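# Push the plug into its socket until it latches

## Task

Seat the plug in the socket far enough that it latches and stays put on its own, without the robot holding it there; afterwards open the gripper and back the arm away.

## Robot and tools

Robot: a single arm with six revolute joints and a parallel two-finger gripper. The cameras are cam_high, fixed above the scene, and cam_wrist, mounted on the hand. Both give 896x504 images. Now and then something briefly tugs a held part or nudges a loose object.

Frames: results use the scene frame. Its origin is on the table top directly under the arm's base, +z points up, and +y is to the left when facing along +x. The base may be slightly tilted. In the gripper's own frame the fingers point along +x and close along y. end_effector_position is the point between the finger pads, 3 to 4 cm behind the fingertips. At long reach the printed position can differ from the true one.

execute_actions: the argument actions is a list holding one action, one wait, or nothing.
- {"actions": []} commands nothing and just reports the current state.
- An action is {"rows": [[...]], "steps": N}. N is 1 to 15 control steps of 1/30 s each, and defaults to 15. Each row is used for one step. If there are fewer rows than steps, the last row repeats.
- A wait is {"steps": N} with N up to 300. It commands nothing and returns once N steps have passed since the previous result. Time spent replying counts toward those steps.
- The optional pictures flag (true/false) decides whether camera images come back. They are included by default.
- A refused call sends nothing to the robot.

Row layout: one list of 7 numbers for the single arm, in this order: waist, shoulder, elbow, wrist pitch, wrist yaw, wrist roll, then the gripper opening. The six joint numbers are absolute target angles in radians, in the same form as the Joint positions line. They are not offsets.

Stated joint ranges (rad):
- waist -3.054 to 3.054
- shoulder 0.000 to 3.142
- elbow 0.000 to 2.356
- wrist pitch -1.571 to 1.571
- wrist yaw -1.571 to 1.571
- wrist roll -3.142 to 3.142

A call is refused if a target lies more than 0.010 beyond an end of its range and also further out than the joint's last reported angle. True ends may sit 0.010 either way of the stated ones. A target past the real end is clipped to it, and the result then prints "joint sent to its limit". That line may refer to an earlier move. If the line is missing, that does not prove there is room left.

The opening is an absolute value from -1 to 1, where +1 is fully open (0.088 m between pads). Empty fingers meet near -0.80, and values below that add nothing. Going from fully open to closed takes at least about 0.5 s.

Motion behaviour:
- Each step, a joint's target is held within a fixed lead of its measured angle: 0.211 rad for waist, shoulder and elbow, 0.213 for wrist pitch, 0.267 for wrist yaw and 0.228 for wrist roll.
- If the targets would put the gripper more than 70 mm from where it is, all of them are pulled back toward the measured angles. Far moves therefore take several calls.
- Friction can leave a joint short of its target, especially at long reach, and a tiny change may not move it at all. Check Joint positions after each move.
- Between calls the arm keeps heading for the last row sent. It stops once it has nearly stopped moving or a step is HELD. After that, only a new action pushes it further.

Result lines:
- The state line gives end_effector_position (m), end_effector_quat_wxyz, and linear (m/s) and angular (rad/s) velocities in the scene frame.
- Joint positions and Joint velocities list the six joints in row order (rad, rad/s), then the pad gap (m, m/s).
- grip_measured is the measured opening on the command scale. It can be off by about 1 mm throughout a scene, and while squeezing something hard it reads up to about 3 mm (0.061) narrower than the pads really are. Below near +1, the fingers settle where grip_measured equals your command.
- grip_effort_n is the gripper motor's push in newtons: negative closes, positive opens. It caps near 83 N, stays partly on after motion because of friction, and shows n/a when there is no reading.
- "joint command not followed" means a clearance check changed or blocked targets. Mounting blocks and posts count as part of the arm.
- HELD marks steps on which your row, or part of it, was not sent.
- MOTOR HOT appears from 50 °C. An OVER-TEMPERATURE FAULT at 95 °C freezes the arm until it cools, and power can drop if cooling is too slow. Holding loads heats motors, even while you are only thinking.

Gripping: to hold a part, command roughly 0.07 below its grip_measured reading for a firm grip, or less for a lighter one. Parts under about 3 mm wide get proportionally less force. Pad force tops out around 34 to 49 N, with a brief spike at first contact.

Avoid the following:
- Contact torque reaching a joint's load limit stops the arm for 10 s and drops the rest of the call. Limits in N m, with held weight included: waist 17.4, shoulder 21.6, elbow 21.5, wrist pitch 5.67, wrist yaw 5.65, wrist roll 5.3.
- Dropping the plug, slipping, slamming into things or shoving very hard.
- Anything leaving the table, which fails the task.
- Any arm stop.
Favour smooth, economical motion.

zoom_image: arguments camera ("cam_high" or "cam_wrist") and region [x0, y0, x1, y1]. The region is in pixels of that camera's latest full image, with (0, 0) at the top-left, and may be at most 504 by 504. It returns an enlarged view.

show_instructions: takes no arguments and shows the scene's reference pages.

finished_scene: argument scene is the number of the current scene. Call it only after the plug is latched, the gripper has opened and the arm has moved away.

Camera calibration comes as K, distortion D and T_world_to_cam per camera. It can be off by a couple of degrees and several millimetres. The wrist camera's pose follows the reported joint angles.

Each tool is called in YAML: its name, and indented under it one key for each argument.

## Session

show_instructions:

execute_actions:
  actions: []

Reference images for this scene: manual page 1, manual page 2, manual page 3, manual page 4, manual page 5.

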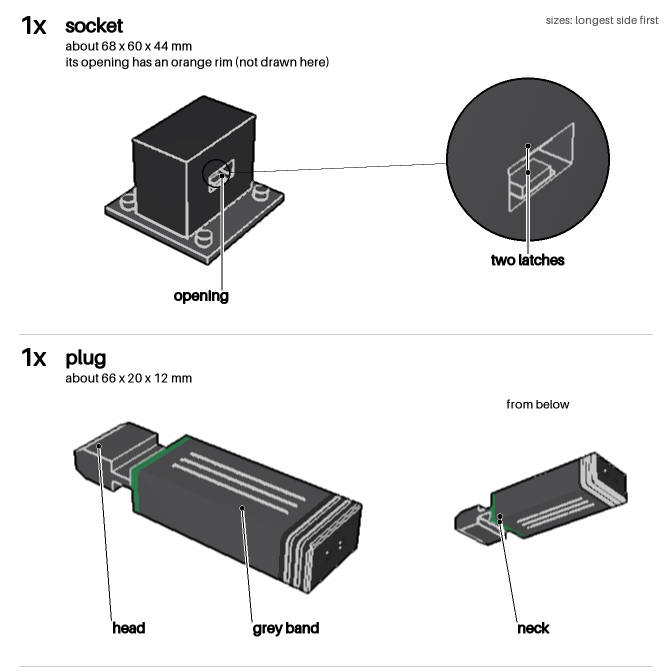

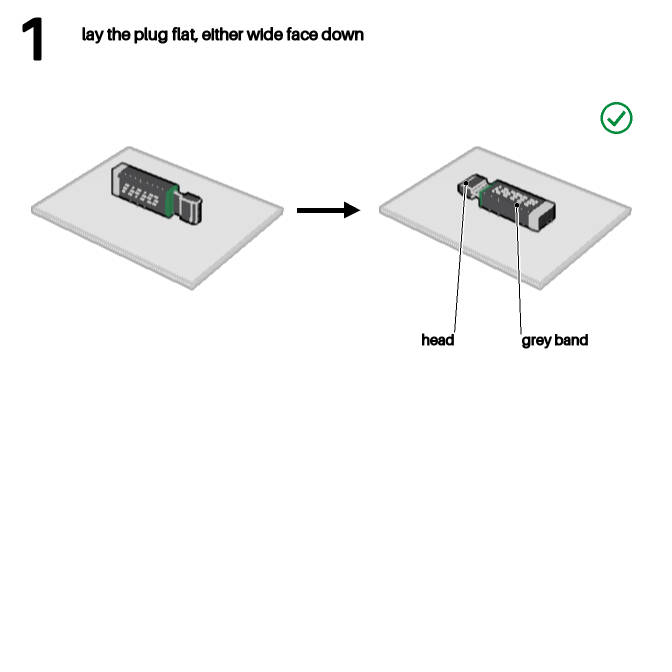

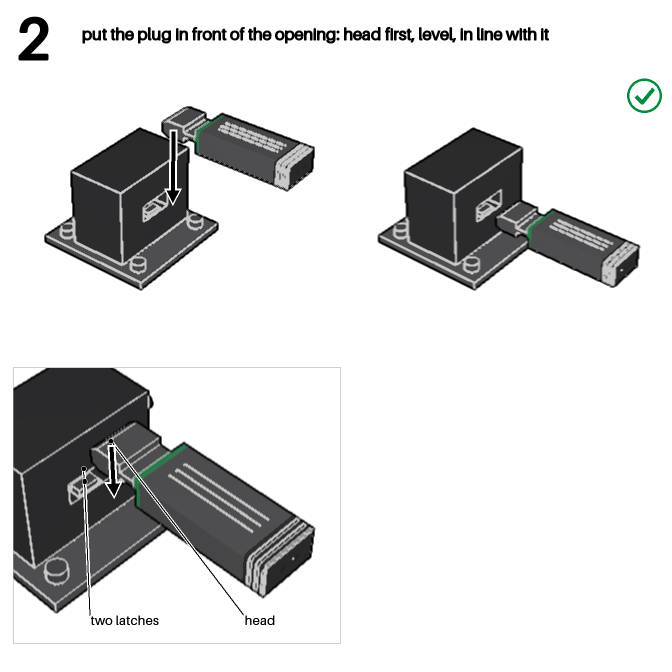

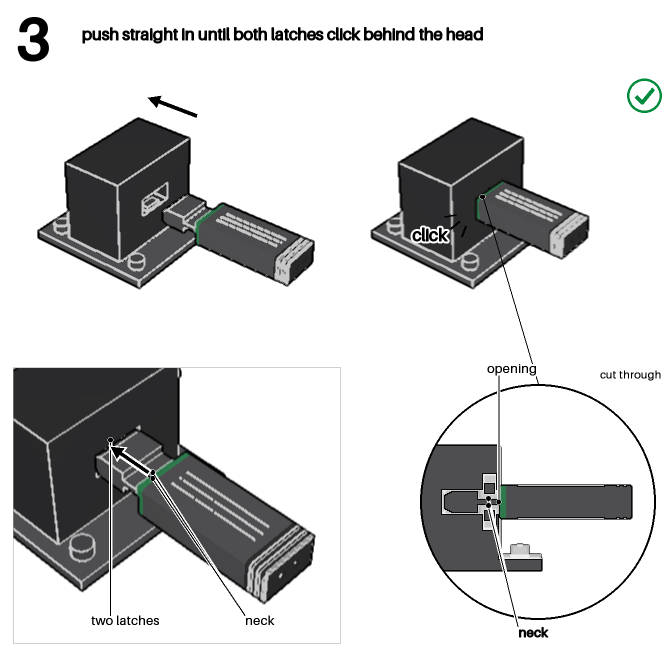

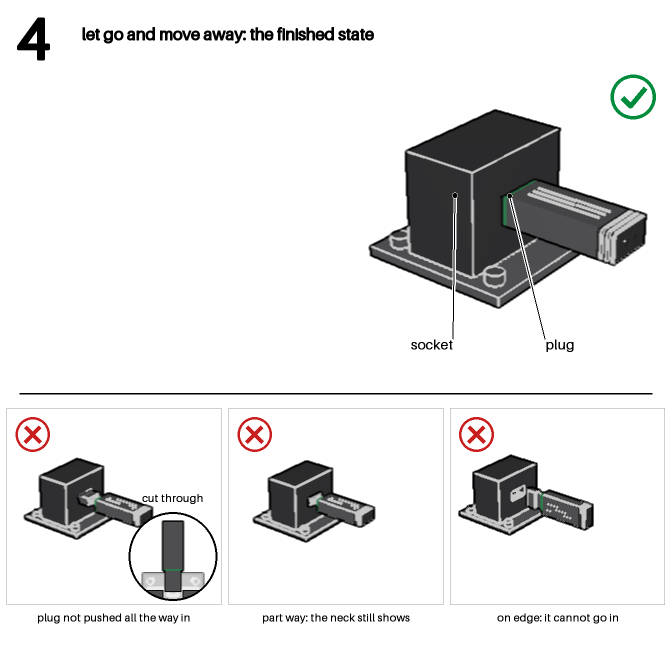

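Scene clock: 0.00 s of 6630.00 s.
end_effector_position=(+0.4253, -0.2324, +0.1443) grip_measured=-0.241 grip_effort_n=n/a end_effector_quat_wxyz=(-0.447, +0.821, -0.290, -0.204) end_effector_velocity=(-0.005, -0.000, -0.003) end_effector_angular_velocity=(+0.014, +0.027, +0.000)
Joint positions: [-0.748  2.137  0.89   0.768 -0.193 -2.299  0.027]
Joint velocities: [-0.007 -0.007 -0.002 -0.037 -0.007 -0.007  0.   ]
Motor temperatures (°C, as the motors report them): [28 31 25 28 26 25]
Heat: hottest shoulder 31 °C (+0.0 °C/min).
camera_calibration (this result's frames):
cam_wrist: T_world_to_cam=[[0.693027, 0.398205, 0.600954, -0.274054], [-0.162985, -0.725475, 0.668672, -0.158822], [0.702246, -0.561354, -0.437873, -0.288694], [0, 0, 0, 1]] pos_world=[0.366776, -0.168151, 0.144483]

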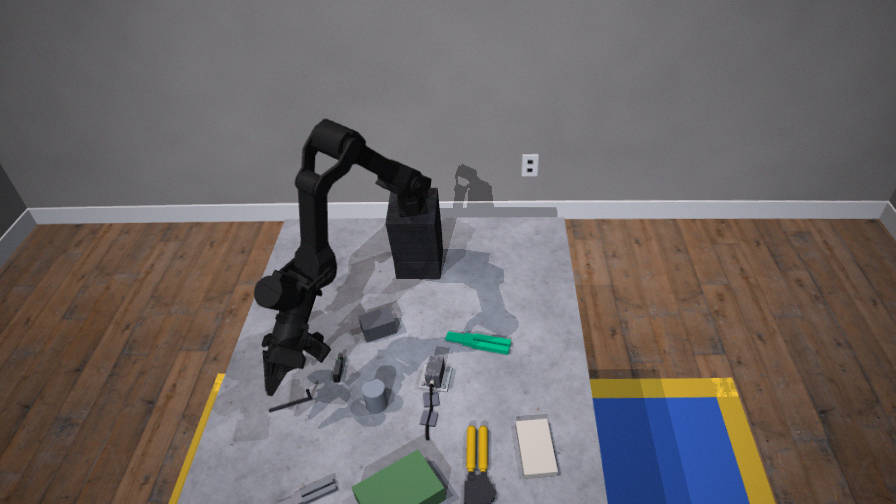

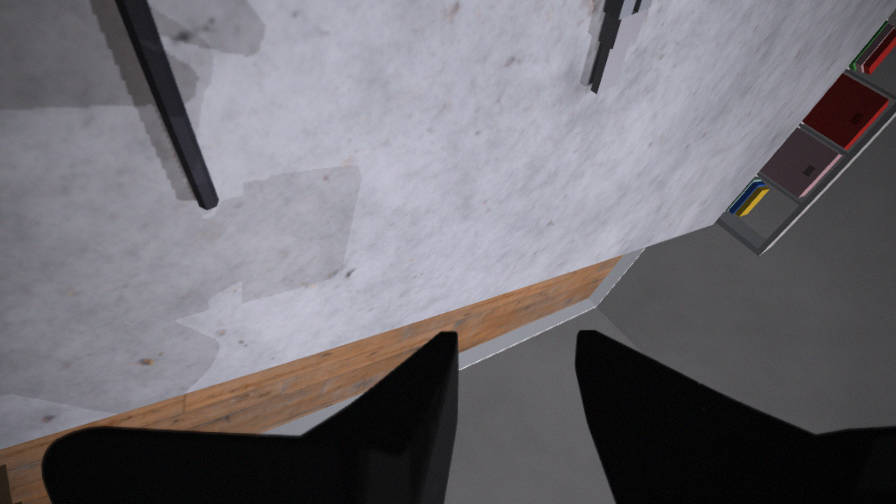

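zoom_image:
  camera: "cam_high"
  region: [300,300,480,440]

Region (300, 300, 480, 440) of cam_high's 896x504 image, scaled by 2.800, with more detail than that image has.

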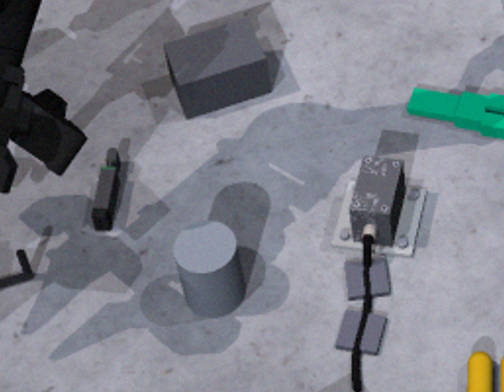

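execute_actions:
  actions:
    - {"rows":[[-0.748,2.137,0.891,0.766,-0.193,-2.294,-0.22],[-0.747,2.137,0.894,0.760,-0.192,-2.279,-0.19],[-0.746,2.137,0.899,0.750,-0.190,-2.253,-0.16],[-0.745,2.137,0.906,0.735,-0.188,-2.218,-0.13],[-0.743,2.137,0.915,0.717,-0.185,-2.172,-0.1],[-0.741,2.137,0.926,0.694,-0.181,-2.116,-0.06],[-0.738,2.137,0.939,0.668,-0.177,-2.051,-0.02],[-0.735,2.137,0.953,0.637,-0.172,-1.974,0.02],[-0.732,2.137,0.970,0.603,-0.166,-1.888,0.06],[-0.728,2.137,0.989,0.564,-0.160,-1.792,0.1],[-0.724,2.137,1.009,0.523,-0.154,-1.690,0.13],[-0.720,2.137,1.029,0.482,-0.147,-1.589,0.16],[-0.716,2.137,1.048,0.441,-0.141,-1.488,0.19],[-0.713,2.137,1.068,0.400,-0.134,-1.386,0.22],[-0.709,2.137,1.088,0.359,-0.127,-1.285,0.22]]}
  pictures: false

execute_actions:
  actions:
    - {"rows":[[-0.705,2.137,1.108,0.319,-0.121,-1.183,0.22],[-0.701,2.137,1.128,0.278,-0.114,-1.082,0.22],[-0.697,2.137,1.147,0.237,-0.108,-0.981,0.22],[-0.693,2.137,1.167,0.196,-0.101,-0.879,0.22],[-0.689,2.137,1.187,0.155,-0.095,-0.778,0.22],[-0.685,2.137,1.207,0.114,-0.088,-0.676,0.22],[-0.681,2.137,1.227,0.073,-0.081,-0.575,0.22],[-0.677,2.137,1.246,0.033,-0.075,-0.473,0.22],[-0.673,2.14,1.266,-0.008,-0.068,-0.372,0.22],[-0.669,2.145,1.286,-0.049,-0.062,-0.271,0.22],[-0.665,2.149,1.306,-0.090,-0.055,-0.169,0.22],[-0.661,2.153,1.326,-0.131,-0.049,-0.068,0.22],[-0.657,2.157,1.345,-0.172,-0.042,0.034,0.22],[-0.653,2.162,1.365,-0.213,-0.036,0.135,0.22],[-0.650,2.168,1.385,-0.254,-0.029,0.237,0.22]]}
  pictures: false

execute_actions:
  actions:
    - {"rows":[[-0.646,2.175,1.405,-0.294,-0.022,0.338,0.22],[-0.642,2.183,1.425,-0.335,-0.016,0.439,0.22],[-0.638,2.192,1.444,-0.376,-0.009,0.541,0.22],[-0.634,2.202,1.464,-0.417,-0.003,0.642,0.22],[-0.630,2.213,1.484,-0.458,0.004,0.744,0.22],[-0.626,2.225,1.504,-0.499,0.010,0.845,0.22],[-0.622,2.238,1.524,-0.540,0.017,0.946,0.22],[-0.618,2.251,1.543,-0.580,0.023,1.048,0.22],[-0.614,2.265,1.563,-0.621,0.030,1.149,0.22],[-0.610,2.279,1.583,-0.662,0.037,1.251,0.22],[-0.606,2.294,1.603,-0.703,0.043,1.352,0.22],[-0.602,2.309,1.623,-0.744,0.050,1.454,0.22],[-0.598,2.324,1.642,-0.785,0.056,1.555,0.22],[-0.594,2.339,1.662,-0.826,0.063,1.656,0.22],[-0.590,2.354,1.682,-0.866,0.069,1.758,0.22]]}
  pictures: false

execute_actions:
  actions:
    - {"rows":[[-0.586,2.369,1.702,-0.907,0.076,1.859,0.22],[-0.583,2.384,1.722,-0.948,0.083,1.961,0.22],[-0.579,2.399,1.741,-0.989,0.089,2.062,0.22],[-0.575,2.413,1.761,-1.030,0.096,2.163,0.22],[-0.571,2.427,1.781,-1.071,0.102,2.265,0.22],[-0.567,2.440,1.800,-1.110,0.108,2.361,0.22],[-0.564,2.452,1.817,-1.144,0.114,2.447,0.22],[-0.561,2.463,1.831,-1.175,0.119,2.524,0.22],[-0.558,2.473,1.844,-1.201,0.123,2.589,0.22],[-0.556,2.481,1.855,-1.224,0.127,2.645,0.22],[-0.554,2.488,1.864,-1.242,0.130,2.691,0.22],[-0.552,2.493,1.871,-1.257,0.133,2.726,0.22],[-0.550,2.497,1.876,-1.268,0.135,2.752,0.22],[-0.549,2.499,1.879,-1.275,0.137,2.768,0.22],[-0.548,2.500,1.880,-1.277,0.137,2.774,0.22]]}
  pictures: false

execute_actions:
  actions:
    - {"steps":12}

Scene clock: 65.63 s of 6630.00 s.
end_effector_position=(+0.4347, -0.2329, +0.1327) grip_measured=+0.159 grip_effort_n=16.0 end_effector_quat_wxyz=(+0.670, -0.608, +0.396, +0.155) end_effector_velocity=(+0.044, +0.008, -0.015) end_effector_angular_velocity=(+1.379, +0.041, -1.409)
Joint positions: [-0.722  2.137  1.031  0.462 -0.146 -1.672  0.047]
Joint velocities: [ 0.115 -0.002  0.574 -1.15   0.183  1.868  0.032]
Motor temperatures (°C, as the motors report them): [28 41 27 33 26 25]
Heat: hottest shoulder 41 °C (+8.0 °C/min).
Steps of this call (steps 1 to 90: nothing new was sent; then 62.13 s passed at rest; steps 91 to 105: all 15 steps of this action). Readings (joint positions):
91: [-0.748 2.137 0.890 0.768 -0.193 -2.299]
92: [-0.748 2.137 0.890 0.768 -0.193 -2.295]
94: [-0.748 2.137 0.892 0.758 -0.193 -2.268]
98: [-0.746 2.137 0.915 0.695 -0.183 -2.115]
105: the state above

Scene clock: 66.13 s of 6630.00 s.
end_effector_position=(+0.4428, -0.2196, +0.1382) grip_measured=+0.217 grip_effort_n=15.6 end_effector_quat_wxyz=(+0.807, -0.196, +0.557, +0.002) end_effector_velocity=(-0.005, +0.039, +0.033) end_effector_angular_velocity=(+0.853, +0.229, -1.684)
Joint positions: [-0.663  2.138  1.324 -0.146 -0.048 -0.723  0.05 ]
Joint velocities: [ 0.115  0.042  0.593 -1.179  0.183  1.853  0.   ]
Motor temperatures (°C, as the motors report them): [28 41 27 33 26 25]
Heat: hottest shoulder 41 °C (+8.1 °C/min).
Steps of this call (steps 1 to 15: all 15 steps of this action). Readings (joint positions):
1: [-0.718 2.137 1.050 0.423 -0.139 -1.608]
2: [-0.714 2.137 1.070 0.383 -0.133 -1.545]
4: [-0.707 2.137 1.108 0.303 -0.120 -1.420]
8: [-0.691 2.137 1.186 0.139 -0.094 -1.166]
15: the state above

Scene clock: 66.63 s of 6630.00 s.
end_effector_position=(+0.4030, -0.1883, +0.1143) grip_measured=+0.218 grip_effort_n=15.1 end_effector_quat_wxyz=(+0.658, +0.179, +0.683, -0.262) end_effector_velocity=(-0.110, +0.073, -0.054) end_effector_angular_velocity=(+0.126, +0.826, -1.788)
Joint positions: [-0.604  2.293  1.622 -0.76   0.05   0.229  0.05 ]
Joint velocities: [ 0.12   0.432  0.574 -1.165  0.183  1.853 -0.   ]
Motor temperatures (°C, as the motors report them): [28 41 27 33 26 25]
Heat: hottest shoulder 41 °C (+8.0 °C/min).
Steps of this call (steps 1 to 15: all 15 steps of this action). Readings (joint positions):
1: [-0.659 2.139 1.345 -0.186 -0.042 -0.659]
2: [-0.655 2.143 1.366 -0.227 -0.035 -0.595]
4: [-0.648 2.155 1.408 -0.308 -0.022 -0.468]
8: [-0.632 2.195 1.486 -0.472 0.005 -0.215]
15: the state above

Scene clock: 67.13 s of 6630.00 s.
end_effector_position=(+0.3556, -0.1598, +0.1110) grip_measured=+0.218 grip_effort_n=14.2 end_effector_quat_wxyz=(+0.377, +0.349, +0.617, -0.597) end_effector_velocity=(-0.030, +0.023, +0.007) end_effector_angular_velocity=(-0.810, +0.248, -1.583)
Joint positions: [-0.554  2.468  1.856 -1.246  0.13   1.18   0.05 ]
Joint velocities: [ 0.046  0.115  0.144 -0.315  0.051  1.853 -0.   ]
Motor temperatures (°C, as the motors report them): [28 41 27 33 26 25]
Heat: hottest shoulder 41 °C (+8.1 °C/min).
Steps of this call (steps 1 to 15: all 15 steps of this action). Readings (joint positions):
1: [-0.600 2.308 1.641 -0.800 0.057 0.292]
2: [-0.596 2.323 1.661 -0.841 0.064 0.356]
4: [-0.588 2.353 1.701 -0.923 0.077 0.484]
8: [-0.573 2.408 1.777 -1.081 0.102 0.738]
15: the state above

Scene clock: 67.53 s of 6630.00 s.
end_effector_position=(+0.3538, -0.1583, +0.1127) grip_measured=+0.218 grip_effort_n=13.3 end_effector_quat_wxyz=(-0.217, -0.455, -0.355, +0.787) end_effector_velocity=(-0.001, +0.001, +0.000) end_effector_angular_velocity=(-0.911, -0.030, -1.632)
Joint positions: [-0.551  2.476  1.871 -1.275  0.135  1.943  0.05 ]
Joint velocities: [-0.002  0.002  0.002 -0.007 -0.007  1.868 -0.   ]
Motor temperatures (°C, as the motors report them): [28 41 27 33 26 25]
Heat: hottest shoulder 41 °C (+8.1 °C/min).
Steps of this call (steps 1 to 12: the robot went on to your last target). Readings (joint positions):
1: [-0.553 2.471 1.860 -1.254 0.132 1.243]
2: [-0.552 2.473 1.863 -1.261 0.133 1.307]
4: [-0.551 2.475 1.867 -1.268 0.134 1.434]
8: [-0.551 2.476 1.870 -1.273 0.135 1.688]
12: the state above
camera_calibration (this result's frames):
cam_wrist: T_world_to_cam=[[-0.671559, 0.670357, 0.315642, 0.323035], [0.692424, 0.719415, -0.0546884, -0.08793], [-0.263739, 0.181832, -0.947301, 0.306097], [0, 0, 0, 1]] pos_world=[0.358551, -0.208949, 0.183194]

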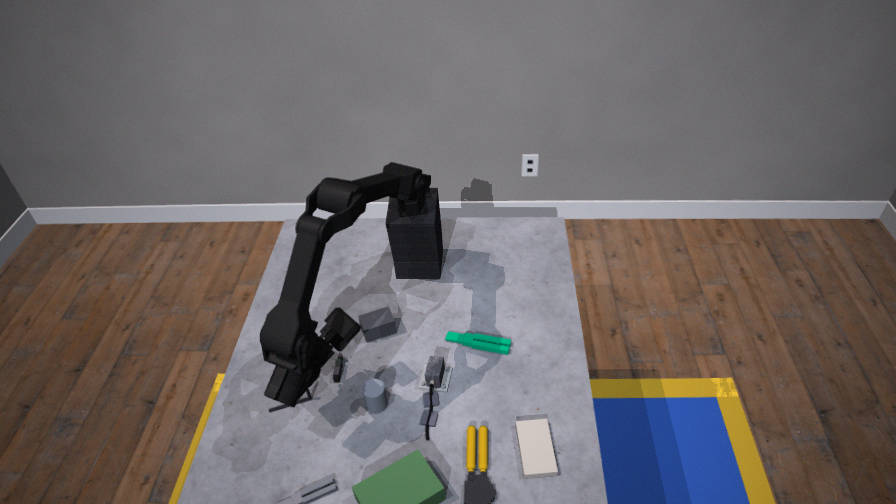

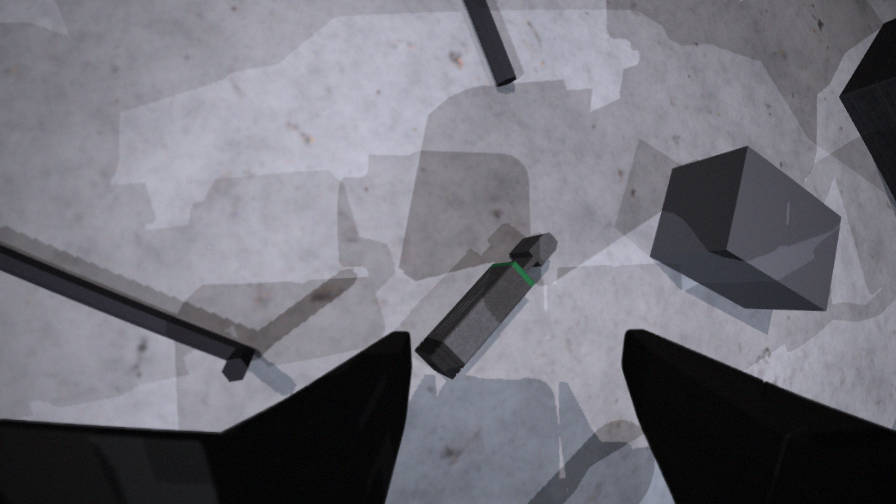

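execute_actions:
  actions:
    - {"steps":10}

Scene clock: 69.07 s of 6630.00 s.
end_effector_position=(+0.3536, -0.1583, +0.1127) grip_measured=+0.218 grip_effort_n=12.8 end_effector_quat_wxyz=(-0.015, -0.503, -0.009, +0.864) end_effector_velocity=(-0.002, +0.001, +0.001) end_effector_angular_velocity=(+0.012, +0.005, +0.000)
Joint positions: [-0.551  2.476  1.871 -1.275  0.135  2.771  0.05 ]
Joint velocities: [-0.002 -0.002 -0.002 -0.007 -0.007 -0.007 -0.   ]
Motor temperatures (°C, as the motors report them): [28 41 27 33 26 25]
Heat: hottest shoulder 41 °C (+8.1 °C/min).
Steps of this call (steps 1 to 45: the robot went on to your last target; step 46: nothing new was sent). Readings (joint positions):
1: [-0.551 2.476 1.871 -1.275 0.135 2.007]
2: [-0.551 2.476 1.871 -1.275 0.135 2.070]
4: [-0.551 2.476 1.871 -1.275 0.135 2.196]
8: [-0.551 2.476 1.871 -1.275 0.135 2.452]
46: the state above
The arm was judged still, so your last target was given up. Only a new action makes it travel on or press farther. Fingers that are still opening or closing keep moving.
camera_calibration (this result's frames):
cam_wrist: T_world_to_cam=[[-0.0354116, 0.998102, -0.0503867, 0.191051], [0.978877, 0.0244826, -0.202979, -0.282406], [-0.20136, -0.0565102, -0.977886, 0.249642], [0, 0, 0, 1]] pos_world=[0.333474, -0.169667, 0.196425]

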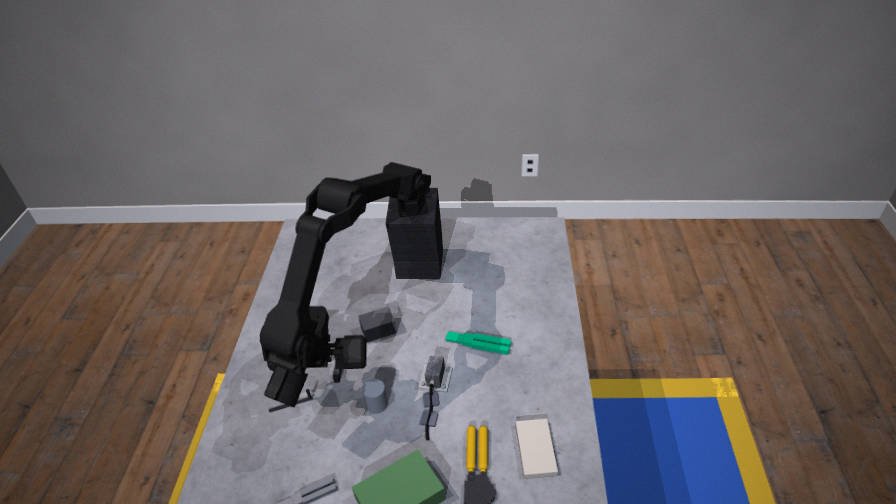

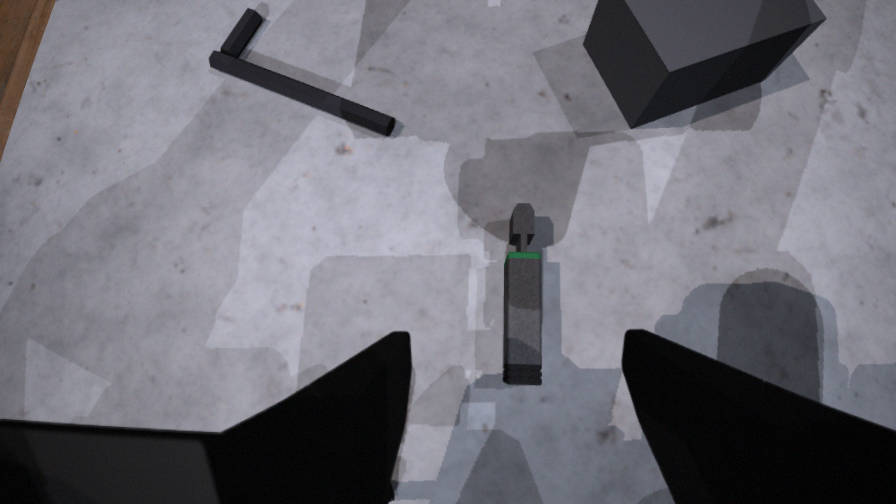

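execute_actions:
  actions:
    - {"rows":[[-0.552,2.502,1.865,-1.272,0.134,2.773,0.19],[-0.553,2.507,1.861,-1.266,0.133,2.775,0.16],[-0.554,2.515,1.859,-1.257,0.132,2.777,0.13],[-0.555,2.526,1.857,-1.245,0.131,2.779,0.10],[-0.555,2.539,1.854,-1.231,0.130,2.781,0.07],[-0.556,2.553,1.852,-1.215,0.128,2.784,0.04],[-0.557,2.568,1.849,-1.199,0.127,2.786,0.01],[-0.557,2.583,1.847,-1.183,0.125,2.789,-0.02],[-0.558,2.597,1.844,-1.167,0.123,2.791,-0.04],[-0.558,2.610,1.842,-1.153,0.122,2.793,-0.06],[-0.559,2.621,1.840,-1.141,0.120,2.795,-0.06],[-0.559,2.629,1.839,-1.132,0.119,2.797,-0.06],[-0.560,2.634,1.838,-1.126,0.118,2.798,-0.06],[-0.560,2.637,1.837,-1.123,0.118,2.799,-0.06]],"steps":15}
  pictures: false

execute_actions:
  actions:
    - {"steps":12}

Scene clock: 93.23 s of 6630.00 s.
end_effector_position=(+0.3408, -0.1571, +0.0513) grip_measured=-0.047 grip_effort_n=-16.0 end_effector_quat_wxyz=(+0.002, -0.497, -0.006, +0.868) end_effector_velocity=(-0.043, +0.037, -0.066) end_effector_angular_velocity=(+0.320, +0.037, -0.251)
Joint positions: [-0.558  2.608  1.848 -1.143  0.116  2.791  0.037]
Joint velocities: [-0.071  0.154 -0.046  0.037 -0.344  0.007 -0.006]
Motor temperatures (°C, as the motors report them): [28 41 28 32 26 25]
Heat: hottest shoulder 41 °C (+3.0 °C/min).
Steps of this call (steps 1 to 90: nothing new was sent; then 20.67 s passed at rest; steps 91 to 105: all 15 steps of this action). Readings (joint positions):
91: [-0.551 2.477 1.871 -1.275 0.135 2.771]
92: [-0.551 2.478 1.871 -1.275 0.135 2.771]
94: [-0.551 2.484 1.871 -1.267 0.135 2.773]
98: [-0.552 2.520 1.869 -1.220 0.132 2.780]
105: the state above

Scene clock: 93.63 s of 6630.00 s.
end_effector_position=(+0.3411, -0.1584, +0.0493) grip_measured=-0.057 grip_effort_n=-15.6 end_effector_quat_wxyz=(+0.004, -0.500, -0.003, +0.866) end_effector_velocity=(-0.004, +0.002, -0.001) end_effector_angular_velocity=(+0.023, +0.013, +0.012)
Joint positions: [-0.561  2.61   1.846 -1.132  0.114  2.793  0.036]
Joint velocities: [-0.002  0.002 -0.007 -0.007 -0.007 -0.022 -0.   ]
Motor temperatures (°C, as the motors report them): [28 41 28 32 26 25]
Heat: hottest shoulder 41 °C (+3.0 °C/min).
Steps of this call (steps 1 to 12: the robot went on to your last target). Readings (joint positions):
1: [-0.559 2.610 1.847 -1.142 0.114 2.792]
2: [-0.560 2.610 1.846 -1.139 0.114 2.792]
4: [-0.561 2.610 1.846 -1.133 0.116 2.793]
8: [-0.561 2.610 1.846 -1.132 0.114 2.793]
12: the state above
camera_calibration (this result's frames):
cam_wrist: T_world_to_cam=[[0.00352662, 0.999181, -0.0403163, 0.173967], [0.977576, -0.0119335, -0.210243, -0.288029], [-0.210552, -0.0386708, -0.976818, 0.191039], [0, 0, 0, 1]] pos_world=[0.32118, -0.169874, 0.133067]

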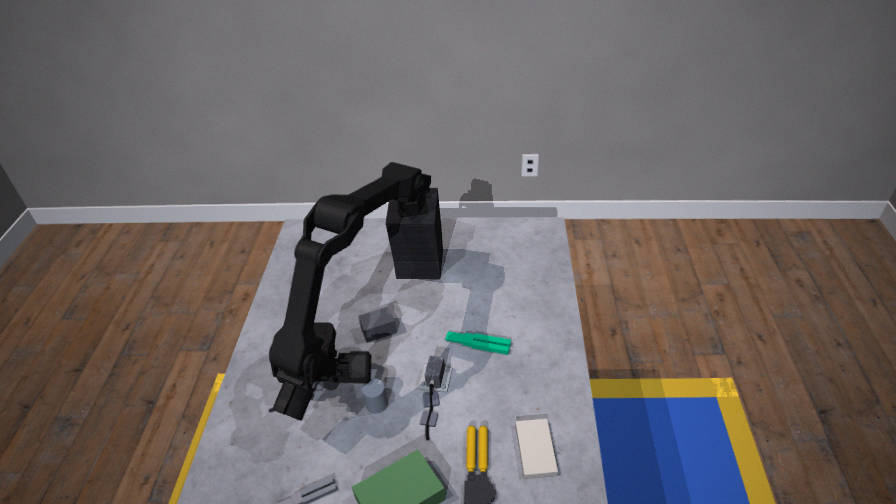

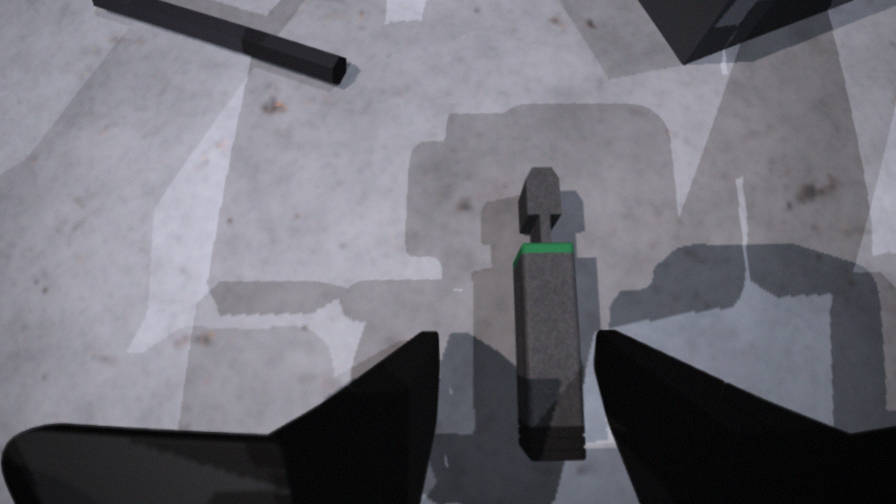

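zoom_image:
  camera: "cam_high"
  region: [250,310,410,430]

Region (250, 310, 410, 430) of cam_high's 896x504 image, scaled by 3.150, with more detail than that image has; it fills the top 378 rows of this view, and the rest is white.

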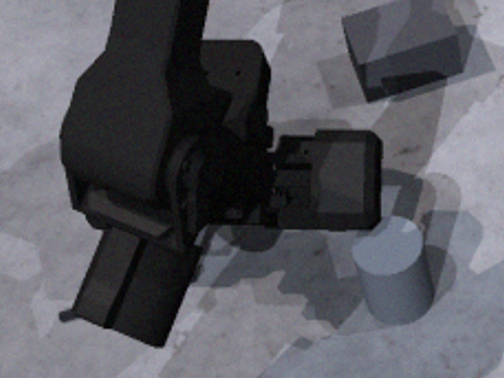

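zoom_image:
  camera: "cam_wrist"
  region: [480,150,640,350]

Region (480, 150, 640, 350) of cam_wrist's 896x504 image, scaled by 2.520, with more detail than that image has; it fills the left 403 columns of this view, and the rest is white.

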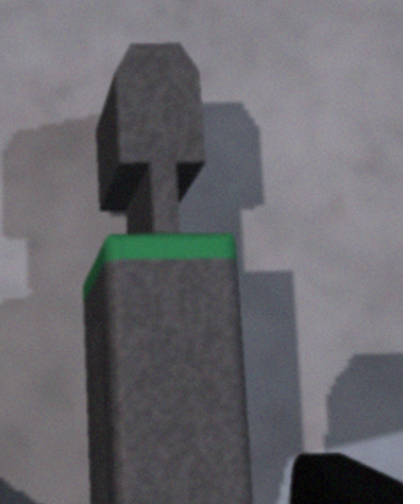

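execute_actions:
  actions:
    - {"rows":[[-0.563,2.636,1.853,-1.128,0.118,2.796,-0.06],[-0.564,2.636,1.856,-1.128,0.119,2.795,-0.06],[-0.565,2.637,1.858,-1.129,0.120,2.794,-0.06],[-0.566,2.637,1.859,-1.130,0.121,2.792,-0.06],[-0.567,2.638,1.861,-1.131,0.122,2.791,-0.06],[-0.568,2.639,1.862,-1.132,0.123,2.790,-0.06],[-0.569,2.639,1.864,-1.133,0.124,2.789,-0.06],[-0.570,2.640,1.865,-1.133,0.125,2.788,-0.06],[-0.571,2.641,1.867,-1.134,0.126,2.786,-0.06],[-0.573,2.641,1.868,-1.135,0.127,2.785,-0.06],[-0.574,2.642,1.870,-1.135,0.127,2.784,-0.06],[-0.575,2.643,1.871,-1.136,0.128,2.783,-0.06],[-0.576,2.643,1.873,-1.137,0.128,2.782,-0.06],[-0.577,2.644,1.874,-1.137,0.128,2.780,-0.06],[-0.578,2.645,1.876,-1.138,0.129,2.779,-0.06]]}
  pictures: false

execute_actions:
  actions:
    - {"rows":[[-0.579,2.645,1.877,-1.138,0.129,2.778,-0.06],[-0.580,2.646,1.879,-1.139,0.129,2.777,-0.06],[-0.581,2.647,1.880,-1.139,0.130,2.776,-0.06],[-0.582,2.647,1.882,-1.140,0.130,2.775,-0.06],[-0.583,2.648,1.883,-1.141,0.130,2.774,-0.06],[-0.584,2.649,1.885,-1.141,0.131,2.773,-0.06],[-0.585,2.649,1.886,-1.142,0.131,2.772,-0.06],[-0.586,2.650,1.888,-1.142,0.131,2.771,-0.06],[-0.587,2.651,1.889,-1.143,0.132,2.770,-0.06],[-0.588,2.651,1.891,-1.143,0.132,2.769,-0.06],[-0.589,2.652,1.892,-1.144,0.132,2.768,-0.06],[-0.590,2.653,1.894,-1.145,0.133,2.766,-0.06],[-0.591,2.653,1.895,-1.145,0.133,2.765,-0.06],[-0.592,2.654,1.897,-1.146,0.133,2.764,-0.06],[-0.593,2.655,1.898,-1.146,0.133,2.763,-0.06]]}
  pictures: false

execute_actions:
  actions:
    - {"steps":12}

Scene clock: 114.17 s of 6630.00 s.
end_effector_position=(+0.3425, -0.1653, +0.0506) grip_measured=-0.057 grip_effort_n=-15.6 end_effector_quat_wxyz=(+0.001, -0.502, -0.002, +0.865) end_effector_velocity=(-0.002, -0.018, -0.001) end_effector_angular_velocity=(+0.006, +0.005, -0.006)
Joint positions: [-0.572  2.615  1.864 -1.138  0.123  2.781  0.036]
Joint velocities: [-0.042  0.027  0.046 -0.022  0.007 -0.037  0.   ]
Motor temperatures (°C, as the motors report them): [28 41 27 31 26 25]
Heat: hottest shoulder 41 °C (+1.0 °C/min).
Steps of this call (steps 1 to 30: the robot went on to your last target; steps 31 to 90: nothing new was sent; then 17.03 s passed at rest; steps 91 to 105: all 15 steps of this action). Readings (joint positions):
91: [-0.561 2.610 1.846 -1.132 0.114 2.793]
92: [-0.561 2.610 1.846 -1.132 0.114 2.793]
94: [-0.561 2.610 1.847 -1.132 0.114 2.792]
98: [-0.563 2.611 1.853 -1.134 0.117 2.789]
105: the state above

Scene clock: 114.67 s of 6630.00 s.
end_effector_position=(+0.3434, -0.1729, +0.0506) grip_measured=-0.057 grip_effort_n=-15.6 end_effector_quat_wxyz=(+0.001, -0.503, -0.002, +0.864) end_effector_velocity=(-0.001, -0.017, +0.002) end_effector_angular_velocity=(+0.012, +0.000, +0.012)
Joint positions: [-0.587  2.625  1.887 -1.146  0.127  2.766  0.036]
Joint velocities: [-0.037  0.017  0.042 -0.022  0.007 -0.051 -0.   ]
Motor temperatures (°C, as the motors report them): [28 41 27 31 26 25]
Heat: hottest shoulder 41 °C (+1.0 °C/min).
Steps of this call (steps 1 to 15: all 15 steps of this action). Readings (joint positions):
1: [-0.574 2.616 1.865 -1.139 0.124 2.780]
2: [-0.575 2.617 1.867 -1.139 0.124 2.779]
4: [-0.577 2.618 1.870 -1.140 0.124 2.777]
8: [-0.580 2.621 1.876 -1.142 0.125 2.774]
15: the state above

Scene clock: 115.07 s of 6630.00 s.
end_effector_position=(+0.3431, -0.1747, +0.0505) grip_measured=-0.057 grip_effort_n=-15.6 end_effector_quat_wxyz=(+0.001, -0.503, -0.001, +0.864) end_effector_velocity=(-0.005, -0.000, +0.003) end_effector_angular_velocity=(-0.002, +0.023, -0.007)
Joint positions: [-0.591  2.627  1.89  -1.147  0.128  2.763  0.036]
Joint velocities: [-0.002 -0.002 -0.002 -0.022  0.007  0.007 -0.   ]
Motor temperatures (°C, as the motors report them): [28 41 27 31 26 25]
Heat: hottest shoulder 41 °C (+1.0 °C/min).
Steps of this call (steps 1 to 12: the robot went on to your last target). Readings (joint positions):
1: [-0.588 2.626 1.888 -1.146 0.128 2.765]
2: [-0.590 2.626 1.889 -1.146 0.128 2.764]
4: [-0.591 2.627 1.890 -1.147 0.128 2.764]
8: [-0.591 2.627 1.890 -1.147 0.128 2.763]
12: the state above
camera_calibration (this result's frames):
cam_wrist: T_world_to_cam=[[0.000865647, 0.998913, -0.0465958, 0.191448], [0.979043, -0.0103359, -0.203392, -0.290489], [-0.203652, -0.0454432, -0.977988, 0.188522], [0, 0, 0, 1]] pos_world=[0.322628, -0.185676, 0.134209]

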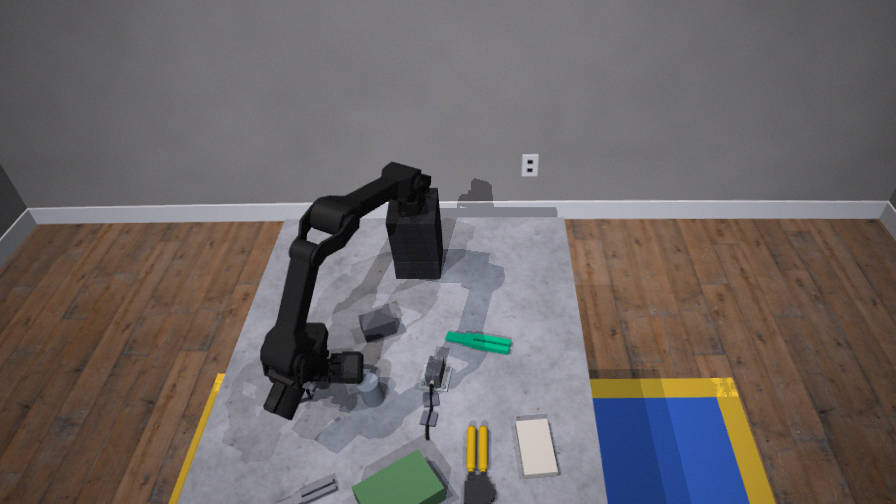

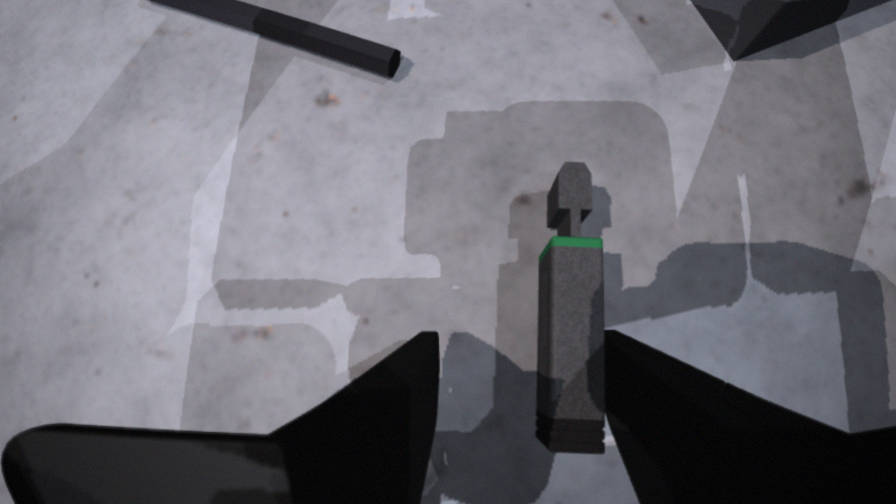

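zoom_image:
  camera: "cam_high"
  region: [250,310,410,430]

Region (250, 310, 410, 430) of cam_high's 896x504 image, scaled by 3.150, with more detail than that image has; it fills the top 378 rows of this view, and the rest is white.

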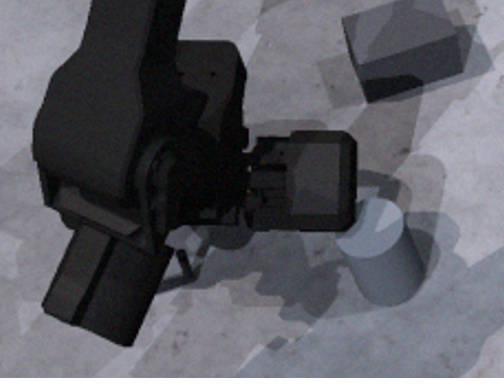

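execute_actions:
  actions:
    - {"rows":[[-0.590,2.640,1.894,-1.148,0.131,2.763,-0.06],[-0.589,2.632,1.892,-1.148,0.131,2.763,-0.06],[-0.588,2.629,1.890,-1.149,0.131,2.763,-0.06],[-0.587,2.627,1.890,-1.150,0.131,2.763,-0.06],[-0.586,2.626,1.890,-1.151,0.131,2.763,-0.06],[-0.586,2.625,1.890,-1.152,0.131,2.763,-0.06],[-0.586,2.624,1.890,-1.153,0.131,2.763,-0.06],[-0.586,2.623,1.890,-1.154,0.131,2.763,-0.06],[-0.586,2.622,1.890,-1.155,0.131,2.763,-0.06],[-0.586,2.621,1.890,-1.156,0.131,2.763,-0.06],[-0.586,2.620,1.890,-1.157,0.131,2.763,-0.06],[-0.586,2.619,1.890,-1.158,0.131,2.763,-0.06]],"steps":15}

zoom_image:
  camera: "cam_high"
  region: [250,310,410,430]

Scene clock: 124.67 s of 6630.00 s.
end_effector_position=(+0.3422, -0.1733, +0.0513) grip_measured=-0.057 grip_effort_n=-15.6 end_effector_quat_wxyz=(+0.001, -0.500, -0.003, +0.866) end_effector_velocity=(-0.000, +0.000, +0.003) end_effector_angular_velocity=(+0.006, +0.005, +0.025)
Joint positions: [-0.589  2.627  1.891 -1.156  0.129  2.763  0.036]
Joint velocities: [ 0.002 -0.007 -0.002 -0.007  0.007 -0.022 -0.   ]
Motor temperatures (°C, as the motors report them): [28 41 27 30 26 25]
Heat: hottest shoulder 41 °C (+0.0 °C/min).
Steps of this call (steps 1 to 15: the robot went on to your last target; steps 16 to 90: nothing new was sent; then 6.10 s passed at rest; steps 91 to 105: all 15 steps of this action). Readings (joint positions):
91: [-0.591 2.627 1.891 -1.147 0.128 2.763]
92: [-0.591 2.627 1.891 -1.148 0.128 2.763]
94: [-0.591 2.627 1.891 -1.149 0.128 2.763]
98: [-0.590 2.627 1.891 -1.151 0.128 2.763]
105: the state above
camera_calibration (this result's frames):
cam_wrist: T_world_to_cam=[[-0.00243934, 0.999038, -0.0437962, 0.191063], [0.977452, -0.00686522, -0.211045, -0.287844], [-0.211142, -0.0433235, -0.976495, 0.192062], [0, 0, 0, 1]] pos_world=[0.322372, -0.184535, 0.135167]

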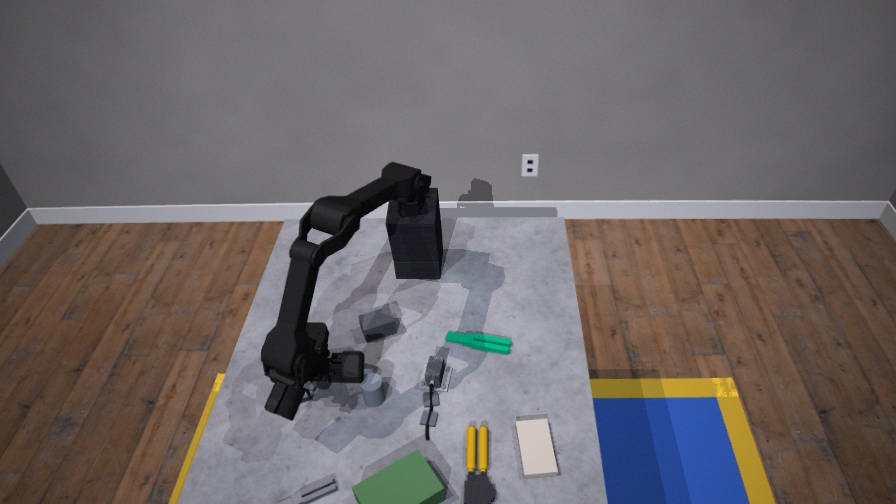

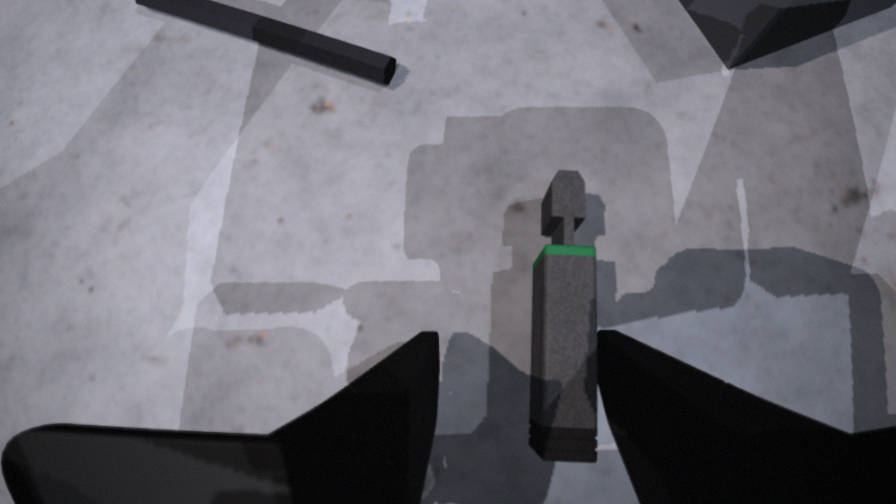

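Region (250, 310, 410, 430) of cam_high's 896x504 image, scaled by 3.150, with more detail than that image has; it fills the top 378 rows of this view, and the rest is white.

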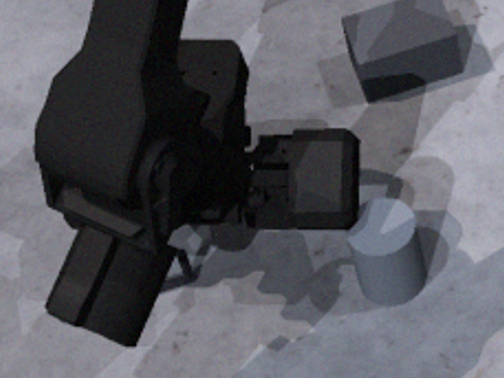

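execute_actions:
  actions:
    - {"rows":[[-0.592,2.650,1.897,-1.156,0.131,2.762,-0.06],[-0.594,2.654,1.900,-1.156,0.131,2.760,-0.06],[-0.596,2.655,1.903,-1.157,0.132,2.758,-0.06],[-0.598,2.656,1.906,-1.158,0.133,2.756,-0.06],[-0.600,2.657,1.909,-1.159,0.134,2.754,-0.06],[-0.602,2.659,1.911,-1.160,0.135,2.752,-0.06],[-0.604,2.660,1.914,-1.161,0.136,2.750,-0.06],[-0.606,2.662,1.917,-1.161,0.137,2.748,-0.06],[-0.606,2.664,1.917,-1.159,0.137,2.748,-0.06],[-0.606,2.666,1.917,-1.157,0.137,2.748,-0.06],[-0.606,2.668,1.917,-1.155,0.137,2.748,-0.06],[-0.606,2.670,1.917,-1.153,0.137,2.748,-0.06],[-0.606,2.672,1.917,-1.151,0.137,2.748,-0.06]],"steps":15}
  pictures: false

execute_actions:
  actions:
    - {"rows":[[-0.606,2.672,1.917,-1.151,0.137,2.748,-0.09],[-0.606,2.672,1.917,-1.151,0.137,2.748,-0.12],[-0.606,2.672,1.917,-1.151,0.137,2.748,-0.15],[-0.606,2.672,1.917,-1.151,0.137,2.748,-0.18],[-0.606,2.672,1.917,-1.151,0.137,2.748,-0.21],[-0.606,2.672,1.917,-1.151,0.137,2.748,-0.24],[-0.606,2.672,1.917,-1.151,0.137,2.748,-0.27],[-0.606,2.672,1.917,-1.151,0.137,2.748,-0.30],[-0.606,2.672,1.917,-1.151,0.137,2.748,-0.33],[-0.606,2.672,1.917,-1.151,0.137,2.748,-0.36],[-0.606,2.672,1.917,-1.151,0.137,2.748,-0.39],[-0.606,2.672,1.917,-1.151,0.137,2.748,-0.42],[-0.606,2.672,1.917,-1.151,0.137,2.748,-0.45],[-0.606,2.672,1.917,-1.151,0.137,2.748,-0.48],[-0.606,2.672,1.917,-1.151,0.137,2.748,-0.50]]}

Scene clock: 171.20 s of 6630.00 s.
end_effector_position=(+0.3401, -0.1806, +0.0474) grip_measured=-0.057 grip_effort_n=-15.6 end_effector_quat_wxyz=(+0.002, -0.499, -0.003, +0.867) end_effector_velocity=(-0.006, -0.002, -0.006) end_effector_angular_velocity=(+0.012, +0.008, -0.010)
Joint positions: [-0.605  2.645  1.908 -1.156  0.134  2.75   0.036]
Joint velocities: [-0.012  0.012 -0.007  0.007 -0.007 -0.007 -0.   ]
Motor temperatures (°C, as the motors report them): [28 51 27 30 26 25]
Heat: hottest shoulder 51 °C (+10.1 °C/min). Fold the arm in close to its base before you think long.
MOTOR HOT: a motor reached 50 °C. Now the hottest motor, joint 2 (shoulder), reports 51 °C. The temperature limit of the motors' drives, at which the controller stops the arm, is 95 °C. To cool a motor, set the load down, stop pushing, or move to a pose that needs little force.
Steps of this call (steps 1 to 15: the robot went on to your last target; steps 16 to 90: nothing new was sent; then 43.03 s passed at rest; steps 91 to 105: all 15 steps of this action). Readings (joint positions):
91: [-0.589 2.627 1.891 -1.156 0.129 2.763]
92: [-0.589 2.627 1.891 -1.156 0.129 2.763]
94: [-0.590 2.627 1.892 -1.156 0.130 2.763]
98: [-0.596 2.633 1.902 -1.158 0.132 2.756]
105: the state above

Scene clock: 171.70 s of 6630.00 s.
end_effector_position=(+0.3398, -0.1810, +0.0463) grip_measured=-0.427 grip_effort_n=-16.0 end_effector_quat_wxyz=(+0.002, -0.498, -0.002, +0.867) end_effector_velocity=(-0.004, +0.002, +0.003) end_effector_angular_velocity=(+0.018, +0.017, -0.001)
Joint positions: [-0.606  2.648  1.909 -1.154  0.135  2.75   0.018]
Joint velocities: [-0.002 -0.002 -0.002 -0.022 -0.007 -0.007 -0.039]
Motor temperatures (°C, as the motors report them): [28 51 27 30 26 25]
Heat: hottest shoulder 51 °C (+10.2 °C/min). Fold the arm in close to its base before you think long.
MOTOR HOT: still on. Now the hottest motor, joint 2 (shoulder), reports 51 °C; a drive's own limit is 95 °C.
Steps of this call (steps 1 to 15: all 15 steps of this action). Readings (joint positions):
1: [-0.606 2.645 1.908 -1.156 0.135 2.750]
2: [-0.606 2.646 1.909 -1.155 0.135 2.750]
4: [-0.606 2.647 1.909 -1.154 0.135 2.750]
8: [-0.606 2.648 1.909 -1.154 0.135 2.750]
15: the state above
camera_calibration (this result's frames):
cam_wrist: T_world_to_cam=[[-0.000052163, 0.999006, -0.0445676, 0.197795], [0.976652, -0.00952342, -0.214616, -0.286702], [-0.214827, -0.0435382, -0.975681, 0.187447], [0, 0, 0, 1]] pos_world=[0.320287, -0.192168, 0.130173]

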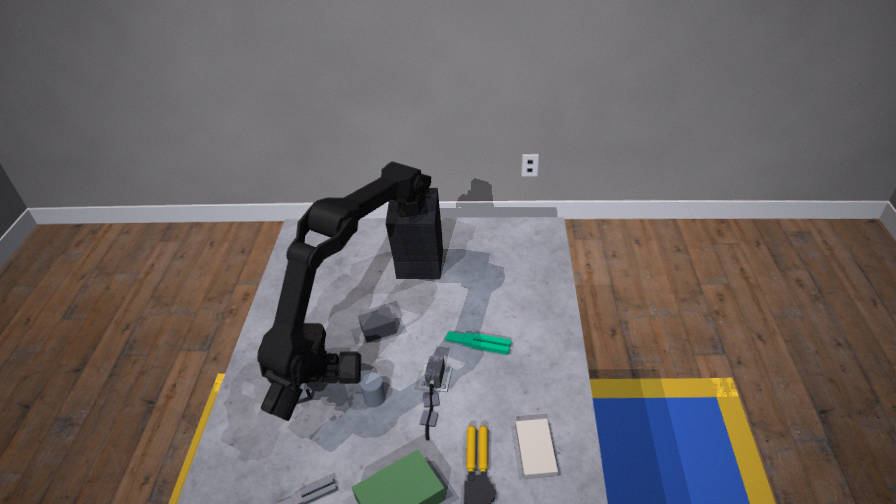

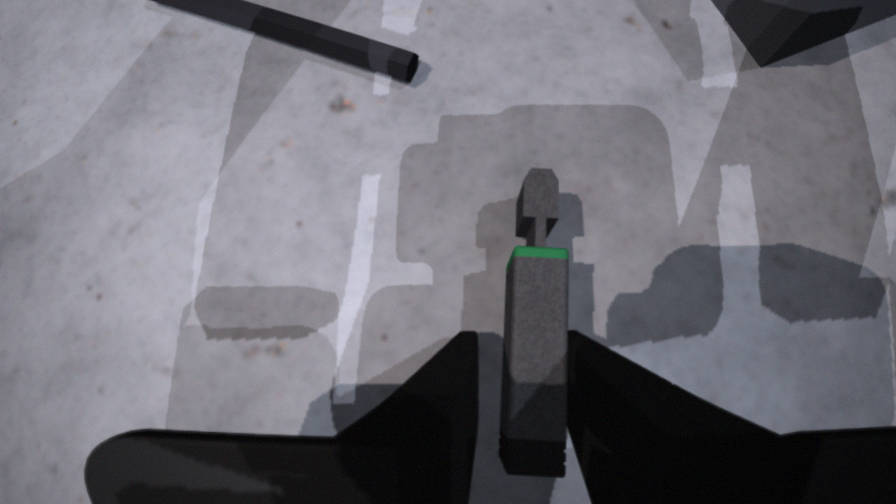

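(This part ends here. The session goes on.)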